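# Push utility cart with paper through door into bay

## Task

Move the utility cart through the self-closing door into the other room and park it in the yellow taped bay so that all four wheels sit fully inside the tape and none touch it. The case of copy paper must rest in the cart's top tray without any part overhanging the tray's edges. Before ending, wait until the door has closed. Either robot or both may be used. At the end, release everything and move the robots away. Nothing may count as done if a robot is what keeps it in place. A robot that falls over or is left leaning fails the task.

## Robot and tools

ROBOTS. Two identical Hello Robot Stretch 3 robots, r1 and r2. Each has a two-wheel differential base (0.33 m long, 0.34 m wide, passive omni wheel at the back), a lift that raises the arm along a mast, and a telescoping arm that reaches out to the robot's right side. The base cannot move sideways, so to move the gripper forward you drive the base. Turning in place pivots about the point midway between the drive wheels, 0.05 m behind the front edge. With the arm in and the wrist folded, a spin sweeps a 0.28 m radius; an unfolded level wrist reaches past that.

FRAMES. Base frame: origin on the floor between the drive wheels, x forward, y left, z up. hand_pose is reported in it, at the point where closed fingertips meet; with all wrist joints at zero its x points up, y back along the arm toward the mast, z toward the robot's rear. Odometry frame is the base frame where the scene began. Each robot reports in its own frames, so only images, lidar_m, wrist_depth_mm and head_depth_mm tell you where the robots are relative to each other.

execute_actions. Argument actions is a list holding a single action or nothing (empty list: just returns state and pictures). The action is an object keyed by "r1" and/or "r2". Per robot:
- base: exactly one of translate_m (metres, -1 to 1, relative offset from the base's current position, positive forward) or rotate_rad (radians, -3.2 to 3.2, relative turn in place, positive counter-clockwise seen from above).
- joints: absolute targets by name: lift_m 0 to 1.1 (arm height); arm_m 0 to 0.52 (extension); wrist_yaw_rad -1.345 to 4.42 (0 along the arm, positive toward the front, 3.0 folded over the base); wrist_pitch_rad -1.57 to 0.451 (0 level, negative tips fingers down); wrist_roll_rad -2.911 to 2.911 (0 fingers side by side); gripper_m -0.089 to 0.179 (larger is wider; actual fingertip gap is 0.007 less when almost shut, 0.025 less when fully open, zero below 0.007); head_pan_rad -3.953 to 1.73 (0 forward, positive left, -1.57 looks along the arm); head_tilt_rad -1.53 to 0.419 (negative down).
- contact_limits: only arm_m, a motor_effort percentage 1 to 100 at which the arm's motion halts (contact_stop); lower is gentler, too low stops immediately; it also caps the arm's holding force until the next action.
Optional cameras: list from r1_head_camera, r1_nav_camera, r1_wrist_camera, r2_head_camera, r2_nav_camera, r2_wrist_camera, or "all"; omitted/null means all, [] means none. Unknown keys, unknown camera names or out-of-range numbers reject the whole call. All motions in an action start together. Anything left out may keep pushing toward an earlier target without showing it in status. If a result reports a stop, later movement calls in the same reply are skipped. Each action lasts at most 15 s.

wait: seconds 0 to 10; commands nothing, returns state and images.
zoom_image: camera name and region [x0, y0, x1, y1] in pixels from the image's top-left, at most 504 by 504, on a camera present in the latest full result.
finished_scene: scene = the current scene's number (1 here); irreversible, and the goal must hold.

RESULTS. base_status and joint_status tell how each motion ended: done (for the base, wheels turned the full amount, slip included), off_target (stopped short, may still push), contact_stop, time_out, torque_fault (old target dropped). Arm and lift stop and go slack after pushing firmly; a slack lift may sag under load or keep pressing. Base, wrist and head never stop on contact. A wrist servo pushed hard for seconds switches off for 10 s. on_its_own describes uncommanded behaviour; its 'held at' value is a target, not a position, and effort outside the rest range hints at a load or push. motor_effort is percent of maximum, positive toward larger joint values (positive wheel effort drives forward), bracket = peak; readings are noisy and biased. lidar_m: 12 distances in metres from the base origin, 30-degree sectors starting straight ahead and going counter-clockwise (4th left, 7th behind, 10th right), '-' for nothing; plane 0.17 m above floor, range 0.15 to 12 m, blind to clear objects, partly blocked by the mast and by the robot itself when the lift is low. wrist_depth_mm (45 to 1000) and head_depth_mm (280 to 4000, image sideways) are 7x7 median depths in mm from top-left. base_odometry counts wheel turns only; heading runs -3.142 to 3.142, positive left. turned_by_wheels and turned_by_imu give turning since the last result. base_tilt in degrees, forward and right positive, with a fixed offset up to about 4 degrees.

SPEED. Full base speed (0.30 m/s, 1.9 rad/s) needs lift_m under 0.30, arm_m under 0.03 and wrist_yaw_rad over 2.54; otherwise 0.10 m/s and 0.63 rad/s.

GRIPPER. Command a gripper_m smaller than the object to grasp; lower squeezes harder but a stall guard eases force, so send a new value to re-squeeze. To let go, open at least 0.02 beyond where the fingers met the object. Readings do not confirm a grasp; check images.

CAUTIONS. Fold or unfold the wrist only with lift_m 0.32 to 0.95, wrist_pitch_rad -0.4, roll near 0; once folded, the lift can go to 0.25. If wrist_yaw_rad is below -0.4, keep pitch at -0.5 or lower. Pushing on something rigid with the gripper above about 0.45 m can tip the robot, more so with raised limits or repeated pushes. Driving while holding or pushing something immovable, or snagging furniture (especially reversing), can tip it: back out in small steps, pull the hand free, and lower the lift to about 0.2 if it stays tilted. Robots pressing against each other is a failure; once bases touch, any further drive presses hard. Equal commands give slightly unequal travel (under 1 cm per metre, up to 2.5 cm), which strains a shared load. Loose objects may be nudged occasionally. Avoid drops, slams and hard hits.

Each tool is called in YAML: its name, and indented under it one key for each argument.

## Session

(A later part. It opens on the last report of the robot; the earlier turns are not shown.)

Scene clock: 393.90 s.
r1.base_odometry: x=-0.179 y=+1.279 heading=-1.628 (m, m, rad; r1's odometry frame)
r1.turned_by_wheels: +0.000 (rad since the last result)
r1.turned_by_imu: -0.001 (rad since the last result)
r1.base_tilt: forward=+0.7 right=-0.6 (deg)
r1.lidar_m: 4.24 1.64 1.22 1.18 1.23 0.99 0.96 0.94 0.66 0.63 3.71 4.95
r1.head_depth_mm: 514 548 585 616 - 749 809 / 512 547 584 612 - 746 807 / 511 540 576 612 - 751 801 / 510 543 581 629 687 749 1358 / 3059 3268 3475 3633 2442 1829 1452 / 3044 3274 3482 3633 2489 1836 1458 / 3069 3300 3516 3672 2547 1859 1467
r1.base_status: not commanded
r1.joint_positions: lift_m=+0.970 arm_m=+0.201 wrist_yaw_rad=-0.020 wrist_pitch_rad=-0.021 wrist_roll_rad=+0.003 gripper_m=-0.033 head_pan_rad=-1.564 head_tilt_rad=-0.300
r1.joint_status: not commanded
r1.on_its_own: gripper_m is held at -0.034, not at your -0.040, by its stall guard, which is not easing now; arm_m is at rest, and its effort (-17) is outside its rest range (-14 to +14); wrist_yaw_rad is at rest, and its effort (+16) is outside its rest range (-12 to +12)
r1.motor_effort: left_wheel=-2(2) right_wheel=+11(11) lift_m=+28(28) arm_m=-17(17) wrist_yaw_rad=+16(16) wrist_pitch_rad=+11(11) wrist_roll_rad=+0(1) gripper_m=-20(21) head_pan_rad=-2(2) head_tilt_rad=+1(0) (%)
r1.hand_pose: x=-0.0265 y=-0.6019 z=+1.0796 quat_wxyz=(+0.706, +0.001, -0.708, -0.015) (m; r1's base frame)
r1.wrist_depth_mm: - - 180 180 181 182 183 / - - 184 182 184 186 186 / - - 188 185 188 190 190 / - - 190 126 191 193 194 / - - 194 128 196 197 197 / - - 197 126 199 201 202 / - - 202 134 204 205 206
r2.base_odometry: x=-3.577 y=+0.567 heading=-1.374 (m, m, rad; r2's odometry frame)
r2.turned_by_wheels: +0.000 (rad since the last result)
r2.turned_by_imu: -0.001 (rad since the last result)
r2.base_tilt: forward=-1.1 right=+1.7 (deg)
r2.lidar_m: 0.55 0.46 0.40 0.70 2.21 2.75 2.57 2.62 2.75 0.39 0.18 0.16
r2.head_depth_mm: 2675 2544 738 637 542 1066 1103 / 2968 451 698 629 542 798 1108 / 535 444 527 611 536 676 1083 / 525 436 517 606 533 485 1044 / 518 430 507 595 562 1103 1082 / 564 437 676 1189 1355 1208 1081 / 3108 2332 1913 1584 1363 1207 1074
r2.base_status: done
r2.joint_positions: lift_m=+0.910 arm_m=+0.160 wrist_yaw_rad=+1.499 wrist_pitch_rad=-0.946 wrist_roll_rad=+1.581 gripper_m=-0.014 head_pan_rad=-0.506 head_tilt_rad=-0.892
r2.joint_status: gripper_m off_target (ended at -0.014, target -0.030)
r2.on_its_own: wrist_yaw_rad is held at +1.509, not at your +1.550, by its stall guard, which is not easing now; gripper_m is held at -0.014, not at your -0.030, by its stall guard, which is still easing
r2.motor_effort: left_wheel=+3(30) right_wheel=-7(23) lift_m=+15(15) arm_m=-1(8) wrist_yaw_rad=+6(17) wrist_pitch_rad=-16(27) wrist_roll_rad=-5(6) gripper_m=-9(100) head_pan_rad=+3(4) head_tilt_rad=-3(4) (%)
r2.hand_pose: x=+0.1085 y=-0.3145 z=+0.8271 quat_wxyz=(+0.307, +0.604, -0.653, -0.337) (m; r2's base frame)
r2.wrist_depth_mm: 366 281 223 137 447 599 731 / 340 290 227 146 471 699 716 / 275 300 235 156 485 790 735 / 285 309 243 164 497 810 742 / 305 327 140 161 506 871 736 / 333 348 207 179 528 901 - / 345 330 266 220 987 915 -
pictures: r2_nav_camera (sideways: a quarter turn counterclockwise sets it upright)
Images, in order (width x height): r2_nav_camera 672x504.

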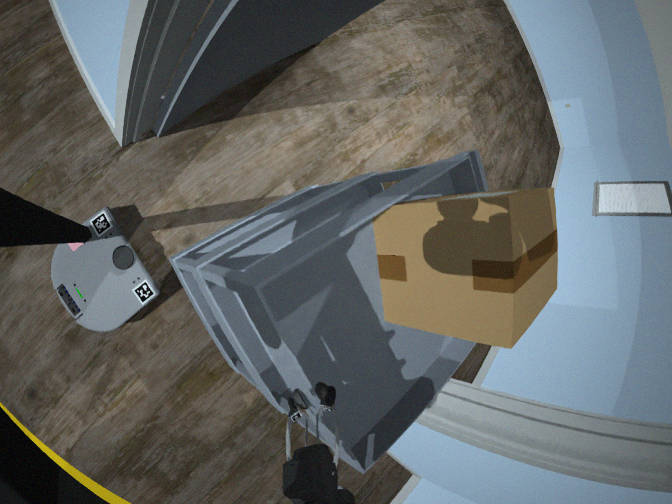

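execute_actions:
  actions:
    - {"r2":{"base":{"translate_m":-0.4},"joints":{"gripper_m":-0.035,"wrist_yaw_rad":1.6}}}
  cameras: ["r2_nav_camera"]

execute_actions:
  actions:
    - {"r2":{"base":{"translate_m":-0.4},"joints":{"gripper_m":-0.03}}}
  cameras: ["r2_nav_camera"]

Scene clock: 402.67 s.
r1.base_odometry: x=-0.179 y=+1.279 heading=-1.628 (m, m, rad; r1's odometry frame)
r1.turned_by_wheels: +0.000 (rad since the last result)
r1.turned_by_imu: -0.002 (rad since the last result)
r1.base_tilt: forward=+0.6 right=-0.6 (deg)
r1.lidar_m: 4.26 1.64 1.22 1.18 1.23 0.99 0.96 0.94 0.66 0.63 3.71 4.98
r1.head_depth_mm: 515 548 586 616 - 748 811 / 513 546 584 614 - 748 806 / 511 540 576 612 - 751 803 / 509 543 580 629 687 749 1367 / 3040 3289 3509 3628 2443 1817 1450 / 3126 3265 3516 3627 2491 1829 1457 / 3105 3294 3523 3643 2515 1857 1469
r1.base_status: not commanded
r1.joint_positions: lift_m=+0.970 arm_m=+0.201 wrist_yaw_rad=-0.020 wrist_pitch_rad=-0.021 wrist_roll_rad=+0.003 gripper_m=-0.033 head_pan_rad=-1.564 head_tilt_rad=-0.300
r1.joint_status: not commanded
r1.on_its_own: gripper_m is held at -0.034, not at your -0.040, by its stall guard, which is not easing now; arm_m is at rest, and its effort (-17) is outside its rest range (-14 to +14); wrist_yaw_rad is at rest, and its effort (+15) is outside its rest range (-12 to +12)
r1.motor_effort: left_wheel=-2(2) right_wheel=+11(11) lift_m=+27(28) arm_m=-17(17) wrist_yaw_rad=+15(15) wrist_pitch_rad=+11(11) wrist_roll_rad=+0(0) gripper_m=-20(21) head_pan_rad=-3(2) head_tilt_rad=+1(1) (%)
r1.hand_pose: x=-0.0265 y=-0.6019 z=+1.0796 quat_wxyz=(+0.706, +0.001, -0.708, -0.015) (m; r1's base frame)
r1.wrist_depth_mm: - - 181 179 181 182 183 / - - 183 182 184 185 187 / - - 186 184 189 188 189 / - - 190 126 192 193 194 / - - 194 128 195 196 197 / - - 197 126 199 202 202 / - - 203 134 204 205 205
r2.base_odometry: x=-3.656 y=+0.959 heading=-1.373 (m, m, rad; r2's odometry frame)
r2.turned_by_wheels: +0.000 (rad since the last result)
r2.turned_by_imu: +0.002 (rad since the last result)
r2.base_tilt: forward=-1.1 right=+1.7 (deg)
r2.lidar_m: 0.70 0.69 0.83 1.83 2.18 2.33 2.17 2.21 2.78 0.37 0.19 0.17
r2.head_depth_mm: 864 1038 741 636 557 947 1117 / 793 449 694 630 541 798 1106 / 536 447 528 611 538 748 1076 / 524 442 525 605 532 492 1053 / 517 437 518 602 551 1067 1068 / 2980 460 728 1549 1381 1214 1077 / 3139 2353 1897 1585 1367 1216 1076
r2.base_status: done
r2.joint_positions: lift_m=+0.910 arm_m=+0.160 wrist_yaw_rad=+1.599 wrist_pitch_rad=-0.948 wrist_roll_rad=+1.598 gripper_m=-0.014 head_pan_rad=-0.506 head_tilt_rad=-0.892
r2.joint_status: gripper_m off_target (ended at -0.014, target -0.035); the others done
r2.on_its_own: gripper_m is held at -0.015, not at your -0.035, by its stall guard, which is not easing now
r2.motor_effort: left_wheel=+2(5) right_wheel=-5(14) lift_m=+15(14) arm_m=-1(2) wrist_yaw_rad=+0(21) wrist_pitch_rad=-15(22) wrist_roll_rad=-12(12) gripper_m=-28(100) head_pan_rad=+3(3) head_tilt_rad=-3(3) (%)
r2.hand_pose: x=+0.1082 y=-0.3014 z=+0.8268 quat_wxyz=(+0.319, +0.633, -0.624, -0.327) (m; r2's base frame)
r2.wrist_depth_mm: 320 277 220 121 173 423 703 / 265 282 227 128 453 665 713 / 274 295 234 141 471 798 734 / 303 311 240 159 502 821 738 / 342 323 138 161 529 888 730 / 355 353 165 194 948 918 - / 327 320 192 352 - - -
pictures: r2_nav_camera (sideways: a quarter turn counterclockwise sets it upright)
Images, in order (width x height): r2_nav_camera 672x504.

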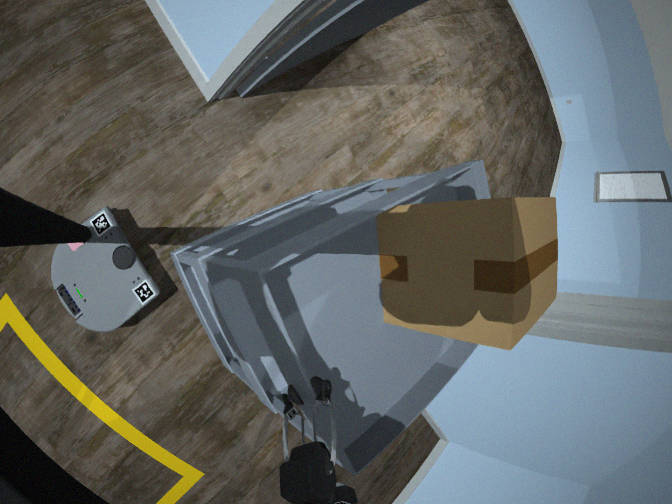

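Scene clock: 407.87 s.
r1.base_odometry: x=-0.179 y=+1.279 heading=-1.628 (m, m, rad; r1's odometry frame)
r1.turned_by_wheels: +0.000 (rad since the last result)
r1.turned_by_imu: -0.001 (rad since the last result)
r1.base_tilt: forward=+0.6 right=-0.6 (deg)
r1.lidar_m: 4.24 1.64 1.22 1.18 1.23 0.99 0.96 0.94 0.67 0.63 3.72 4.98
r1.head_depth_mm: 513 547 585 616 - 749 812 / 512 546 584 613 - 745 808 / 512 539 576 611 - 751 806 / 510 543 580 629 689 748 1353 / 2999 3271 3516 3575 2444 1812 1451 / 3069 3276 3549 3642 2485 1832 1461 / 3069 3269 3490 3628 2499 1864 1463
r1.base_status: not commanded
r1.joint_positions: lift_m=+0.970 arm_m=+0.201 wrist_yaw_rad=-0.020 wrist_pitch_rad=-0.021 wrist_roll_rad=+0.003 gripper_m=-0.033 head_pan_rad=-1.564 head_tilt_rad=-0.300
r1.joint_status: not commanded
r1.on_its_own: gripper_m is held at -0.034, not at your -0.040, by its stall guard, which is not easing now; arm_m is at rest, and its effort (-17) is outside its rest range (-14 to +14); wrist_yaw_rad is at rest, and its effort (+16) is outside its rest range (-12 to +12)
r1.motor_effort: left_wheel=-2(2) right_wheel=+11(11) lift_m=+28(28) arm_m=-17(17) wrist_yaw_rad=+16(16) wrist_pitch_rad=+11(11) wrist_roll_rad=+0(1) gripper_m=-20(20) head_pan_rad=-3(2) head_tilt_rad=+1(0) (%)
r1.hand_pose: x=-0.0265 y=-0.6019 z=+1.0796 quat_wxyz=(+0.706, +0.001, -0.708, -0.015) (m; r1's base frame)
r1.wrist_depth_mm: - - 180 179 181 182 183 / - - 184 182 185 185 186 / - - 186 185 188 189 190 / - - 191 126 191 193 193 / - - 193 128 195 195 198 / - - 197 126 199 200 202 / - - 203 134 204 204 206
r2.base_odometry: x=-3.735 y=+1.351 heading=-1.373 (m, m, rad; r2's odometry frame)
r2.turned_by_wheels: +0.000 (rad since the last result)
r2.turned_by_imu: +0.002 (rad since the last result)
r2.base_tilt: forward=-1.0 right=+1.7 (deg)
r2.lidar_m: 0.50 1.05 1.34 2.11 2.14 1.91 1.78 1.81 2.32 0.38 0.18 0.16
r2.head_depth_mm: 1441 1769 735 634 556 1055 1113 / 1288 455 715 629 540 798 1104 / 536 439 523 611 535 674 1087 / 526 433 513 605 533 484 1042 / 518 427 506 596 541 964 1069 / 561 432 576 973 1355 1216 1081 / 3121 2353 1898 1595 1384 1202 1078
r2.base_status: done
r2.joint_positions: lift_m=+0.910 arm_m=+0.160 wrist_yaw_rad=+1.593 wrist_pitch_rad=-0.948 wrist_roll_rad=+1.594 gripper_m=-0.012 head_pan_rad=-0.506 head_tilt_rad=-0.892
r2.joint_status: gripper_m off_target (ended at -0.012, target -0.030)
r2.on_its_own: gripper_m is held at -0.014, not at your -0.030, by its stall guard, which is not easing now
r2.motor_effort: left_wheel=+1(3) right_wheel=-4(18) lift_m=+15(15) arm_m=+0(0) wrist_yaw_rad=+4(3) wrist_pitch_rad=-15(22) wrist_roll_rad=-10(12) gripper_m=-27(96) head_pan_rad=+3(4) head_tilt_rad=-3(4) (%)
r2.hand_pose: x=+0.1083 y=-0.3022 z=+0.8269 quat_wxyz=(+0.319, +0.632, -0.626, -0.326) (m; r2's base frame)
r2.wrist_depth_mm: 341 276 221 124 443 427 699 / 282 287 228 133 452 683 716 / 271 296 235 146 477 784 744 / 296 312 242 159 504 804 750 / 325 326 138 160 525 891 752 / 355 353 258 188 960 924 - / 337 321 221 336 - - -
pictures: r2_nav_camera (sideways: a quarter turn counterclockwise sets it upright)
Images, in order (width x height): r2_nav_camera 672x504.

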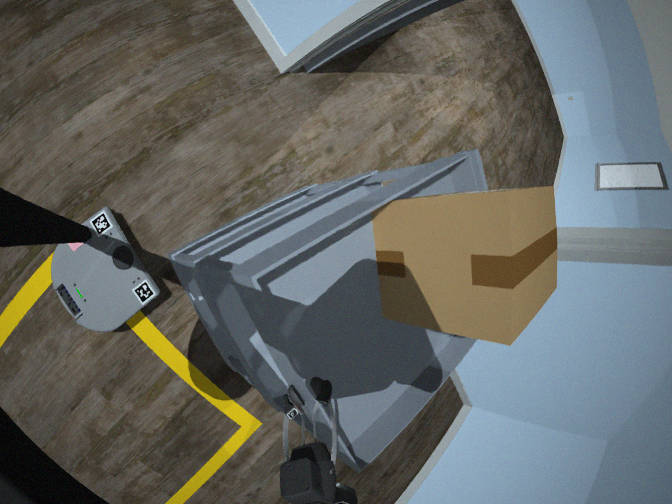

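execute_actions:
  actions:
    - {"r1":{"joints":{"gripper_m":0.12}},"r2":{"base":{"translate_m":-1.0},"joints":{"gripper_m":-0.035,"arm_m":0.27,"head_pan_rad":-0.8,"head_tilt_rad":-1.1}}}
  cameras: ["r2_nav_camera","r1_nav_camera"]

Scene clock: 424.13 s.
r1.base_odometry: x=-0.179 y=+1.279 heading=-1.628 (m, m, rad; r1's odometry frame)
r1.turned_by_wheels: +0.000 (rad since the last result)
r1.turned_by_imu: -0.003 (rad since the last result)
r1.base_tilt: forward=+0.7 right=-0.7 (deg)
r1.lidar_m: 4.24 1.64 1.21 1.18 1.23 0.99 0.96 1.00 1.39 3.55 3.69 4.96
r1.head_depth_mm: 2987 3119 3299 3369 - 1692 1408 / 3029 3248 3446 3605 - 1713 1414 / 3035 3258 3465 3627 - 1677 1424 / 3070 3280 3469 3660 2314 1810 1439 / 3063 3224 3474 3602 2471 1819 1442 / 3085 3260 3510 3669 2505 1844 1463 / 3084 3296 3528 3679 2525 1865 1475
r1.base_status: not commanded
r1.joint_positions: lift_m=+0.970 arm_m=+0.200 wrist_yaw_rad=-0.002 wrist_pitch_rad=-0.019 wrist_roll_rad=+0.003 gripper_m=+0.120 head_pan_rad=-1.564 head_tilt_rad=-0.300
r1.joint_status: all done
r1.motor_effort: left_wheel=+1(2) right_wheel=+0(11) lift_m=+28(28) arm_m=-4(17) wrist_yaw_rad=+2(16) wrist_pitch_rad=+10(11) wrist_roll_rad=+0(0) gripper_m=+0(83) head_pan_rad=-3(3) head_tilt_rad=+0(1) (%)
r1.hand_pose: x=-0.0219 y=-0.6010 z=+1.0799 quat_wxyz=(+0.706, +0.006, -0.708, -0.008) (m; r1's base frame)
r1.wrist_depth_mm: - - - - - - - / - - - - - - - / - - - - - - - / - - - - - - - / - - - - - - - / - - - - - - - / - - - - - - -
r2.base_odometry: x=-3.932 y=+2.332 heading=-1.373 (m, m, rad; r2's odometry frame)
r2.turned_by_wheels: +0.000 (rad since the last result)
r2.turned_by_imu: +0.006 (rad since the last result)
r2.base_tilt: forward=-1.0 right=+1.7 (deg)
r2.lidar_m: 0.50 2.06 2.15 2.01 1.25 0.85 0.79 0.80 1.03 0.41 0.21 0.25
r2.head_depth_mm: 2156 676 639 1470 1326 1211 1107 / 2128 685 611 573 1316 1197 1100 / 747 691 605 543 1077 1198 - / 460 596 602 538 823 1192 - / 412 503 588 553 1127 1178 - / 378 454 544 874 1245 1169 1075 / 350 412 513 925 1270 1167 1070
r2.base_status: done
r2.joint_positions: lift_m=+0.910 arm_m=+0.270 wrist_yaw_rad=+1.589 wrist_pitch_rad=-0.950 wrist_roll_rad=+1.566 gripper_m=-0.011 head_pan_rad=-0.793 head_tilt_rad=-1.087
r2.joint_status: gripper_m off_target (ended at -0.011, target -0.035); the others done
r2.on_its_own: gripper_m is held at -0.012, not at your -0.035, by its stall guard, which is not easing now
r2.motor_effort: left_wheel=+6(16) right_wheel=-8(22) lift_m=+15(14) arm_m=-1(13) wrist_yaw_rad=+6(16) wrist_pitch_rad=-15(23) wrist_roll_rad=+1(10) gripper_m=-27(100) head_pan_rad=-4(32) head_tilt_rad=-6(17) (%)
r2.hand_pose: x=+0.1079 y=-0.4128 z=+0.8266 quat_wxyz=(+0.328, +0.635, -0.622, -0.319) (m; r2's base frame)
r2.wrist_depth_mm: 370 280 222 165 472 767 716 / 385 290 228 168 476 785 729 / 363 296 234 171 489 808 737 / 284 304 239 175 490 816 748 / 284 317 138 159 505 803 760 / 295 333 200 173 518 889 753 / 314 324 262 189 730 - -
pictures: r1_nav_camera (sideways: a quarter turn counterclockwise sets it upright), r2_nav_camera (sideways: a quarter turn counterclockwise sets it upright)
Images, in order (width x height): r1_nav_camera 672x504, r2_nav_camera 672x504.

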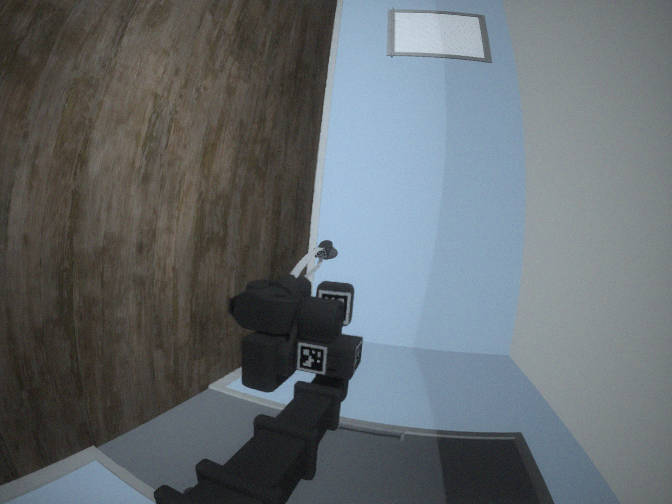

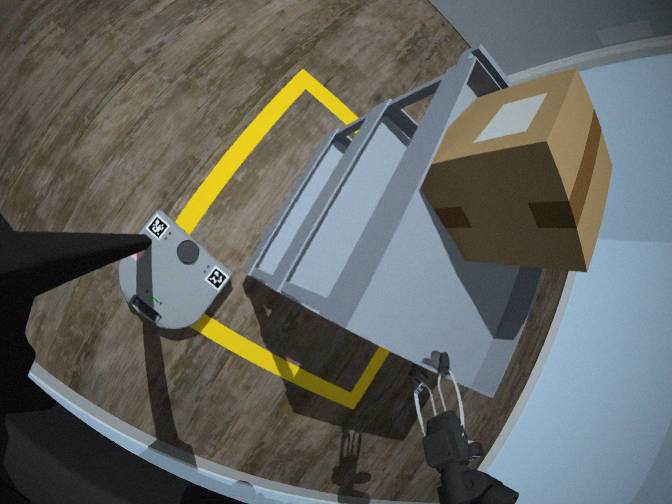

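execute_actions:
  actions:
    - {"r2":{"base":{"translate_m":-0.05}}}
  cameras: []

execute_actions:
  actions:
    - {"r2":{"joints":{"gripper_m":0.1}}}
  cameras: []

execute_actions:
  actions:
    - {"r2":{"joints":{"lift_m":1.05}}}
  cameras: []

execute_actions:
  actions:
    - {"r2":{"base":{"translate_m":-0.2}}}
  cameras: ["r2_nav_camera","r2_head_camera"]

Scene clock: 442.10 s.
r1.base_odometry: x=-0.179 y=+1.279 heading=-1.628 (m, m, rad; r1's odometry frame)
r1.turned_by_wheels: +0.000 (rad since the last result)
r1.turned_by_imu: -0.001 (rad since the last result)
r1.base_tilt: forward=+0.7 right=-0.7 (deg)
r1.lidar_m: 4.24 1.64 1.22 1.18 1.23 0.99 0.96 1.00 1.39 3.54 3.71 5.00
r1.head_depth_mm: 2958 3126 3278 3353 - 1685 1407 / 3064 3216 3476 3568 - 1693 1412 / 3047 3247 3454 3662 - 1675 1431 / 3089 3310 3475 3651 2322 1811 1439 / 3078 3210 3459 3644 2456 1819 1448 / 3075 3298 3467 3621 2492 1839 1456 / 3123 3241 3504 3658 2518 1874 1467
r1.base_status: not commanded
r1.joint_positions: lift_m=+0.970 arm_m=+0.200 wrist_yaw_rad=-0.002 wrist_pitch_rad=-0.019 wrist_roll_rad=+0.003 gripper_m=+0.120 head_pan_rad=-1.564 head_tilt_rad=-0.300
r1.joint_status: not commanded
r1.motor_effort: left_wheel=+1(1) right_wheel=+0(0) lift_m=+28(28) arm_m=-5(5) wrist_yaw_rad=+1(2) wrist_pitch_rad=+10(11) wrist_roll_rad=+0(0) gripper_m=+0(0) head_pan_rad=-3(2) head_tilt_rad=+1(0) (%)
r1.hand_pose: x=-0.0219 y=-0.6010 z=+1.0799 quat_wxyz=(+0.706, +0.006, -0.708, -0.008) (m; r1's base frame)
r1.wrist_depth_mm: - - - - - - - / - - - - - - - / - - - - - - - / - - - - - - - / - - - - - - - / - - - - - - - / - - - - - - -
r2.base_odometry: x=-3.941 y=+2.381 heading=-1.373 (m, m, rad; r2's odometry frame)
r2.turned_by_wheels: +0.000 (rad since the last result)
r2.turned_by_imu: +0.001 (rad since the last result)
r2.base_tilt: forward=-1.0 right=+1.7 (deg)
r2.lidar_m: 0.49 2.10 2.15 2.01 1.17 0.79 0.74 0.75 0.97 0.38 0.21 0.25
r2.head_depth_mm: 2167 674 638 1459 1328 1203 1098 / 2166 684 612 573 1314 1194 1101 / 2144 689 606 542 1076 1199 - / 457 591 603 539 828 1202 - / 409 499 585 552 1119 1181 - / 375 448 543 871 1239 1174 1074 / 346 409 515 926 1279 1160 1073
r2.base_status: done
r2.joint_positions: lift_m=+0.910 arm_m=+0.270 wrist_yaw_rad=+1.591 wrist_pitch_rad=-0.956 wrist_roll_rad=+1.566 gripper_m=-0.011 head_pan_rad=-0.793 head_tilt_rad=-1.087
r2.joint_status: not commanded
r2.on_its_own: gripper_m is held at -0.012, not at your -0.035, by its stall guard, which is not easing now
r2.motor_effort: left_wheel=+0(15) right_wheel=-2(21) lift_m=+14(15) arm_m=+0(1) wrist_yaw_rad=+5(7) wrist_pitch_rad=-13(24) wrist_roll_rad=+1(1) gripper_m=-26(27) head_pan_rad=-3(4) head_tilt_rad=-5(5) (%)
r2.hand_pose: x=+0.1066 y=-0.4126 z=+0.8258 quat_wxyz=(+0.330, +0.635, -0.621, -0.320) (m; r2's base frame)
r2.wrist_depth_mm: 364 279 221 165 465 797 713 / 376 287 227 169 478 778 735 / 364 295 232 171 481 787 734 / 286 302 238 174 490 801 746 / 285 315 137 159 498 827 757 / 298 329 199 171 517 909 749 / 313 321 259 186 970 - -
pictures: none
No camera images: the call's "cameras" was empty. Leave "cameras" out to get every camera's image.

Scene clock: 443.70 s.
r1.base_odometry: x=-0.179 y=+1.279 heading=-1.628 (m, m, rad; r1's odometry frame)
r1.turned_by_wheels: +0.000 (rad since the last result)
r1.turned_by_imu: +0.000 (rad since the last result)
r1.base_tilt: forward=+0.7 right=-0.7 (deg)
r1.lidar_m: 4.24 1.64 1.22 1.18 1.23 0.99 0.96 1.00 1.39 3.55 3.71 5.00
r1.head_depth_mm: 3033 3181 3327 3401 - 1688 1404 / 3018 3187 3458 3609 - 1701 1413 / 3046 3246 3469 3641 - 1689 1428 / 3043 3279 3465 3665 2335 1810 1441 / 3065 3278 3471 3623 2464 1828 1444 / 3069 3281 3514 3623 2482 1842 1458 / 3083 3259 3458 3669 2523 1863 1463
r1.base_status: not commanded
r1.joint_positions: lift_m=+0.970 arm_m=+0.200 wrist_yaw_rad=-0.002 wrist_pitch_rad=-0.019 wrist_roll_rad=+0.003 gripper_m=+0.120 head_pan_rad=-1.564 head_tilt_rad=-0.300
r1.joint_status: not commanded
r1.motor_effort: left_wheel=+1(1) right_wheel=+0(0) lift_m=+28(28) arm_m=-4(5) wrist_yaw_rad=+1(2) wrist_pitch_rad=+11(11) wrist_roll_rad=+0(0) gripper_m=+0(0) head_pan_rad=-3(3) head_tilt_rad=+1(1) (%)
r1.hand_pose: x=-0.0219 y=-0.6010 z=+1.0799 quat_wxyz=(+0.706, +0.006, -0.708, -0.008) (m; r1's base frame)
r1.wrist_depth_mm: - - - - - - - / - - - - - - - / - - - - - - - / - - - - - - - / - - - - - - - / - - - - - - - / - - - - - - -
r2.base_odometry: x=-3.941 y=+2.381 heading=-1.373 (m, m, rad; r2's odometry frame)
r2.turned_by_wheels: +0.000 (rad since the last result)
r2.turned_by_imu: +0.000 (rad since the last result)
r2.base_tilt: forward=-1.0 right=+1.8 (deg)
r2.lidar_m: 0.49 2.10 2.15 2.01 1.17 0.79 0.74 0.75 0.97 0.38 0.21 0.25
r2.head_depth_mm: 2184 674 651 1462 1326 1201 1101 / 2153 685 611 572 1313 1195 1097 / 2151 688 607 543 1078 1207 - / 456 591 604 538 825 1198 - / 409 498 583 553 1121 1172 - / 375 449 544 870 1245 1160 1079 / 347 409 515 923 1274 1169 1069
r2.base_status: not commanded
r2.joint_positions: lift_m=+0.910 arm_m=+0.270 wrist_yaw_rad=+1.597 wrist_pitch_rad=-1.002 wrist_roll_rad=+1.569 gripper_m=+0.100 head_pan_rad=-0.793 head_tilt_rad=-1.087
r2.joint_status: all done
r2.motor_effort: left_wheel=+0(1) right_wheel=-1(3) lift_m=+15(15) arm_m=-1(1) wrist_yaw_rad=+2(6) wrist_pitch_rad=+1(14) wrist_roll_rad=+0(2) gripper_m=+1(90) head_pan_rad=-5(4) head_tilt_rad=-5(5) (%)
r2.hand_pose: x=+0.0961 y=-0.4120 z=+0.8202 quat_wxyz=(+0.345, +0.628, -0.612, -0.334) (m; r2's base frame)
r2.wrist_depth_mm: 307 248 135 187 464 799 716 / 323 256 136 191 489 787 732 / 327 264 145 195 490 818 738 / 284 281 145 198 497 826 741 / 293 305 143 204 515 857 756 / 299 296 153 208 526 - 759 / 343 307 156 213 469 - 752
pictures: none
No camera images: the call's "cameras" was empty. Leave "cameras" out to get every camera's image.

Scene clock: 445.80 s.
r1.base_odometry: x=-0.179 y=+1.279 heading=-1.628 (m, m, rad; r1's odometry frame)
r1.turned_by_wheels: +0.000 (rad since the last result)
r1.turned_by_imu: -0.001 (rad since the last result)
r1.base_tilt: forward=+0.6 right=-0.7 (deg)
r1.lidar_m: 4.24 1.64 1.22 1.18 1.23 0.99 0.96 1.00 1.39 3.54 3.72 4.96
r1.head_depth_mm: 2968 3143 3301 3351 - 1687 1412 / 3029 3183 3449 3646 - 1708 1420 / 3050 3223 3482 3587 - 1679 1432 / 3070 3268 3504 3640 2339 1808 1436 / 3060 3255 3432 3637 2477 1813 1446 / 3096 3319 3518 3645 2491 1845 1465 / 3060 3297 3521 3710 2508 1876 1474
r1.base_status: not commanded
r1.joint_positions: lift_m=+0.970 arm_m=+0.200 wrist_yaw_rad=-0.002 wrist_pitch_rad=-0.019 wrist_roll_rad=+0.003 gripper_m=+0.120 head_pan_rad=-1.564 head_tilt_rad=-0.300
r1.joint_status: not commanded
r1.motor_effort: left_wheel=+1(1) right_wheel=+0(0) lift_m=+28(28) arm_m=-4(5) wrist_yaw_rad=+2(2) wrist_pitch_rad=+11(11) wrist_roll_rad=+0(0) gripper_m=+0(0) head_pan_rad=-3(3) head_tilt_rad=+0(0) (%)
r1.hand_pose: x=-0.0219 y=-0.6010 z=+1.0799 quat_wxyz=(+0.706, +0.006, -0.708, -0.008) (m; r1's base frame)
r1.wrist_depth_mm: - - - - - - - / - - - - - - - / - - - - - - - / - - - - - - - / - - - - - - - / - - - - - - - / - - - - - - -
r2.base_odometry: x=-3.941 y=+2.381 heading=-1.373 (m, m, rad; r2's odometry frame)
r2.turned_by_wheels: +0.000 (rad since the last result)
r2.turned_by_imu: +0.000 (rad since the last result)
r2.base_tilt: forward=-1.2 right=+1.8 (deg)
r2.lidar_m: 0.49 2.11 2.15 2.01 1.17 0.79 0.74 0.76 0.97 0.38 0.21 0.25
r2.head_depth_mm: 2181 673 639 1452 1312 1205 1100 / 2161 684 611 571 1317 1195 1102 / 2125 688 606 542 1075 1191 - / 458 592 603 538 829 1198 - / 410 498 586 552 1125 1172 - / 375 448 545 868 1250 1166 1072 / 347 409 516 924 1269 1164 1068
r2.base_status: not commanded
r2.joint_positions: lift_m=+1.049 arm_m=+0.270 wrist_yaw_rad=+1.598 wrist_pitch_rad=-1.002 wrist_roll_rad=+1.569 gripper_m=+0.100 head_pan_rad=-0.793 head_tilt_rad=-1.087
r2.joint_status: all done
r2.motor_effort: left_wheel=+0(0) right_wheel=-1(1) lift_m=+38(41) arm_m=-1(1) wrist_yaw_rad=+1(1) wrist_pitch_rad=+1(1) wrist_roll_rad=+0(0) gripper_m=+0(0) head_pan_rad=-5(4) head_tilt_rad=-5(4) (%)
r2.hand_pose: x=+0.0960 y=-0.4120 z=+0.9589 quat_wxyz=(+0.345, +0.628, -0.612, -0.335) (m; r2's base frame)
r2.wrist_depth_mm: 525 459 382 324 467 924 820 / 552 482 391 330 572 914 821 / 382 450 403 338 596 916 849 / 285 344 405 348 611 964 849 / 296 328 418 360 315 960 885 / 299 402 430 360 323 - 898 / 342 426 415 375 - - 866
pictures: none
No camera images: the call's "cameras" was empty. Leave "cameras" out to get every camera's image.

Scene clock: 448.87 s.
r1.base_odometry: x=-0.179 y=+1.279 heading=-1.628 (m, m, rad; r1's odometry frame)
r1.turned_by_wheels: +0.000 (rad since the last result)
r1.turned_by_imu: -0.001 (rad since the last result)
r1.base_tilt: forward=+0.7 right=-0.7 (deg)
r1.lidar_m: 4.24 1.64 1.22 1.18 1.23 0.99 0.96 1.00 1.39 3.55 3.72 5.00
r1.head_depth_mm: 3005 3160 3312 3382 - 1691 1419 / 3083 3260 3473 3623 - 1710 1415 / 3023 3231 3415 3638 - 1688 1428 / 3034 3232 3489 3672 2336 1806 1434 / 3037 3269 3465 3596 2458 1832 1447 / 3097 3247 3506 3647 2479 1842 1463 / 3043 3278 3499 3700 2500 1877 1468
r1.base_status: not commanded
r1.joint_positions: lift_m=+0.970 arm_m=+0.200 wrist_yaw_rad=-0.002 wrist_pitch_rad=-0.019 wrist_roll_rad=+0.003 gripper_m=+0.120 head_pan_rad=-1.564 head_tilt_rad=-0.300
r1.joint_status: not commanded
r1.motor_effort: left_wheel=+1(1) right_wheel=+0(0) lift_m=+28(28) arm_m=-5(5) wrist_yaw_rad=+2(2) wrist_pitch_rad=+11(11) wrist_roll_rad=+0(0) gripper_m=+0(1) head_pan_rad=-2(4) head_tilt_rad=+0(0) (%)
r1.hand_pose: x=-0.0219 y=-0.6010 z=+1.0799 quat_wxyz=(+0.706, +0.006, -0.708, -0.008) (m; r1's base frame)
r1.wrist_depth_mm: - - - - - - - / - - - - - - - / - - - - - - - / - - - - - - - / - - - - - - - / - - - - - - - / - - - - - - -
r2.base_odometry: x=-3.981 y=+2.577 heading=-1.373 (m, m, rad; r2's odometry frame)
r2.turned_by_wheels: +0.000 (rad since the last result)
r2.turned_by_imu: +0.001 (rad since the last result)
r2.base_tilt: forward=-1.1 right=+1.8 (deg)
r2.lidar_m: 0.57 2.31 2.13 1.99 0.86 0.58 0.55 0.56 0.71 1.59 0.40 0.33
r2.head_depth_mm: 2194 1887 1649 1470 1325 1201 1102 / 2152 1781 1622 1450 1323 1194 1097 / 745 700 1017 1419 1302 1203 - / 753 684 639 1213 1283 1218 - / 772 680 595 795 1236 1175 - / 616 662 595 914 1265 1173 1082 / 547 634 618 1225 1271 1164 1073
r2.base_status: done
r2.joint_positions: lift_m=+1.049 arm_m=+0.270 wrist_yaw_rad=+1.598 wrist_pitch_rad=-1.002 wrist_roll_rad=+1.569 gripper_m=+0.100 head_pan_rad=-0.793 head_tilt_rad=-1.087
r2.joint_status: not commanded
r2.motor_effort: left_wheel=-2(7) right_wheel=+0(3) lift_m=+38(38) arm_m=-1(1) wrist_yaw_rad=+1(1) wrist_pitch_rad=+0(1) wrist_roll_rad=+0(0) gripper_m=+1(1) head_pan_rad=-5(4) head_tilt_rad=-5(6) (%)
r2.hand_pose: x=+0.0960 y=-0.4120 z=+0.9589 quat_wxyz=(+0.345, +0.628, -0.612, -0.335) (m; r2's base frame)
r2.wrist_depth_mm: 568 462 388 640 - 918 844 / 594 477 392 701 - 915 827 / 468 491 397 709 - 952 844 / 457 514 412 734 - 944 869 / 475 539 424 748 - 979 857 / 516 473 416 - - - 877 / - - - - - - 884
pictures: r2_head_camera (sideways: a quarter turn clockwise sets it upright), r2_nav_camera (sideways: a quarter turn counterclockwise sets it upright)
Images, in order (width x height): r2_head_camera 896x504, r2_nav_camera 672x504.

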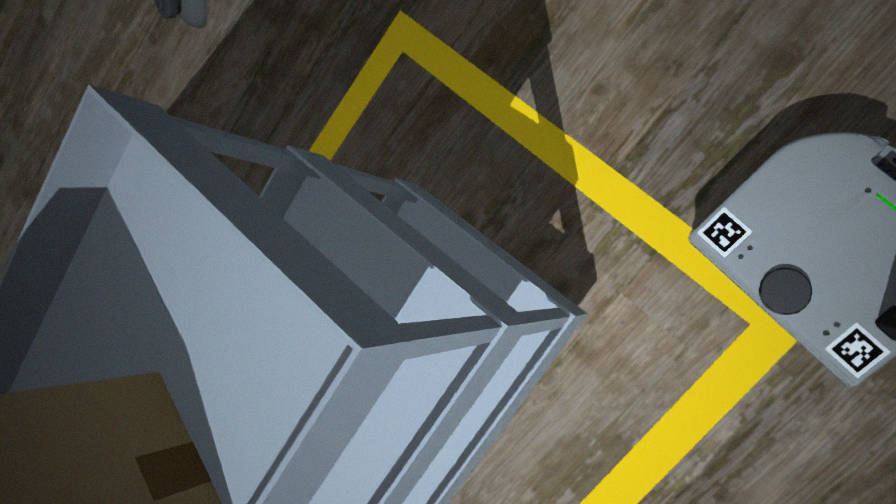

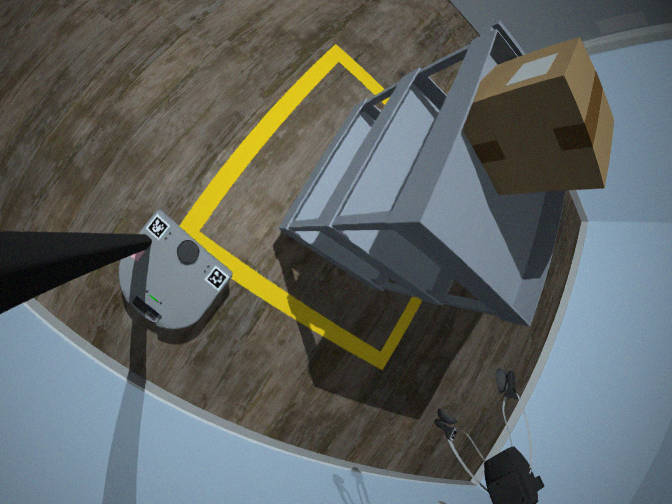

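finished_scene:
  scene: 2

The scene is finished: the task was done.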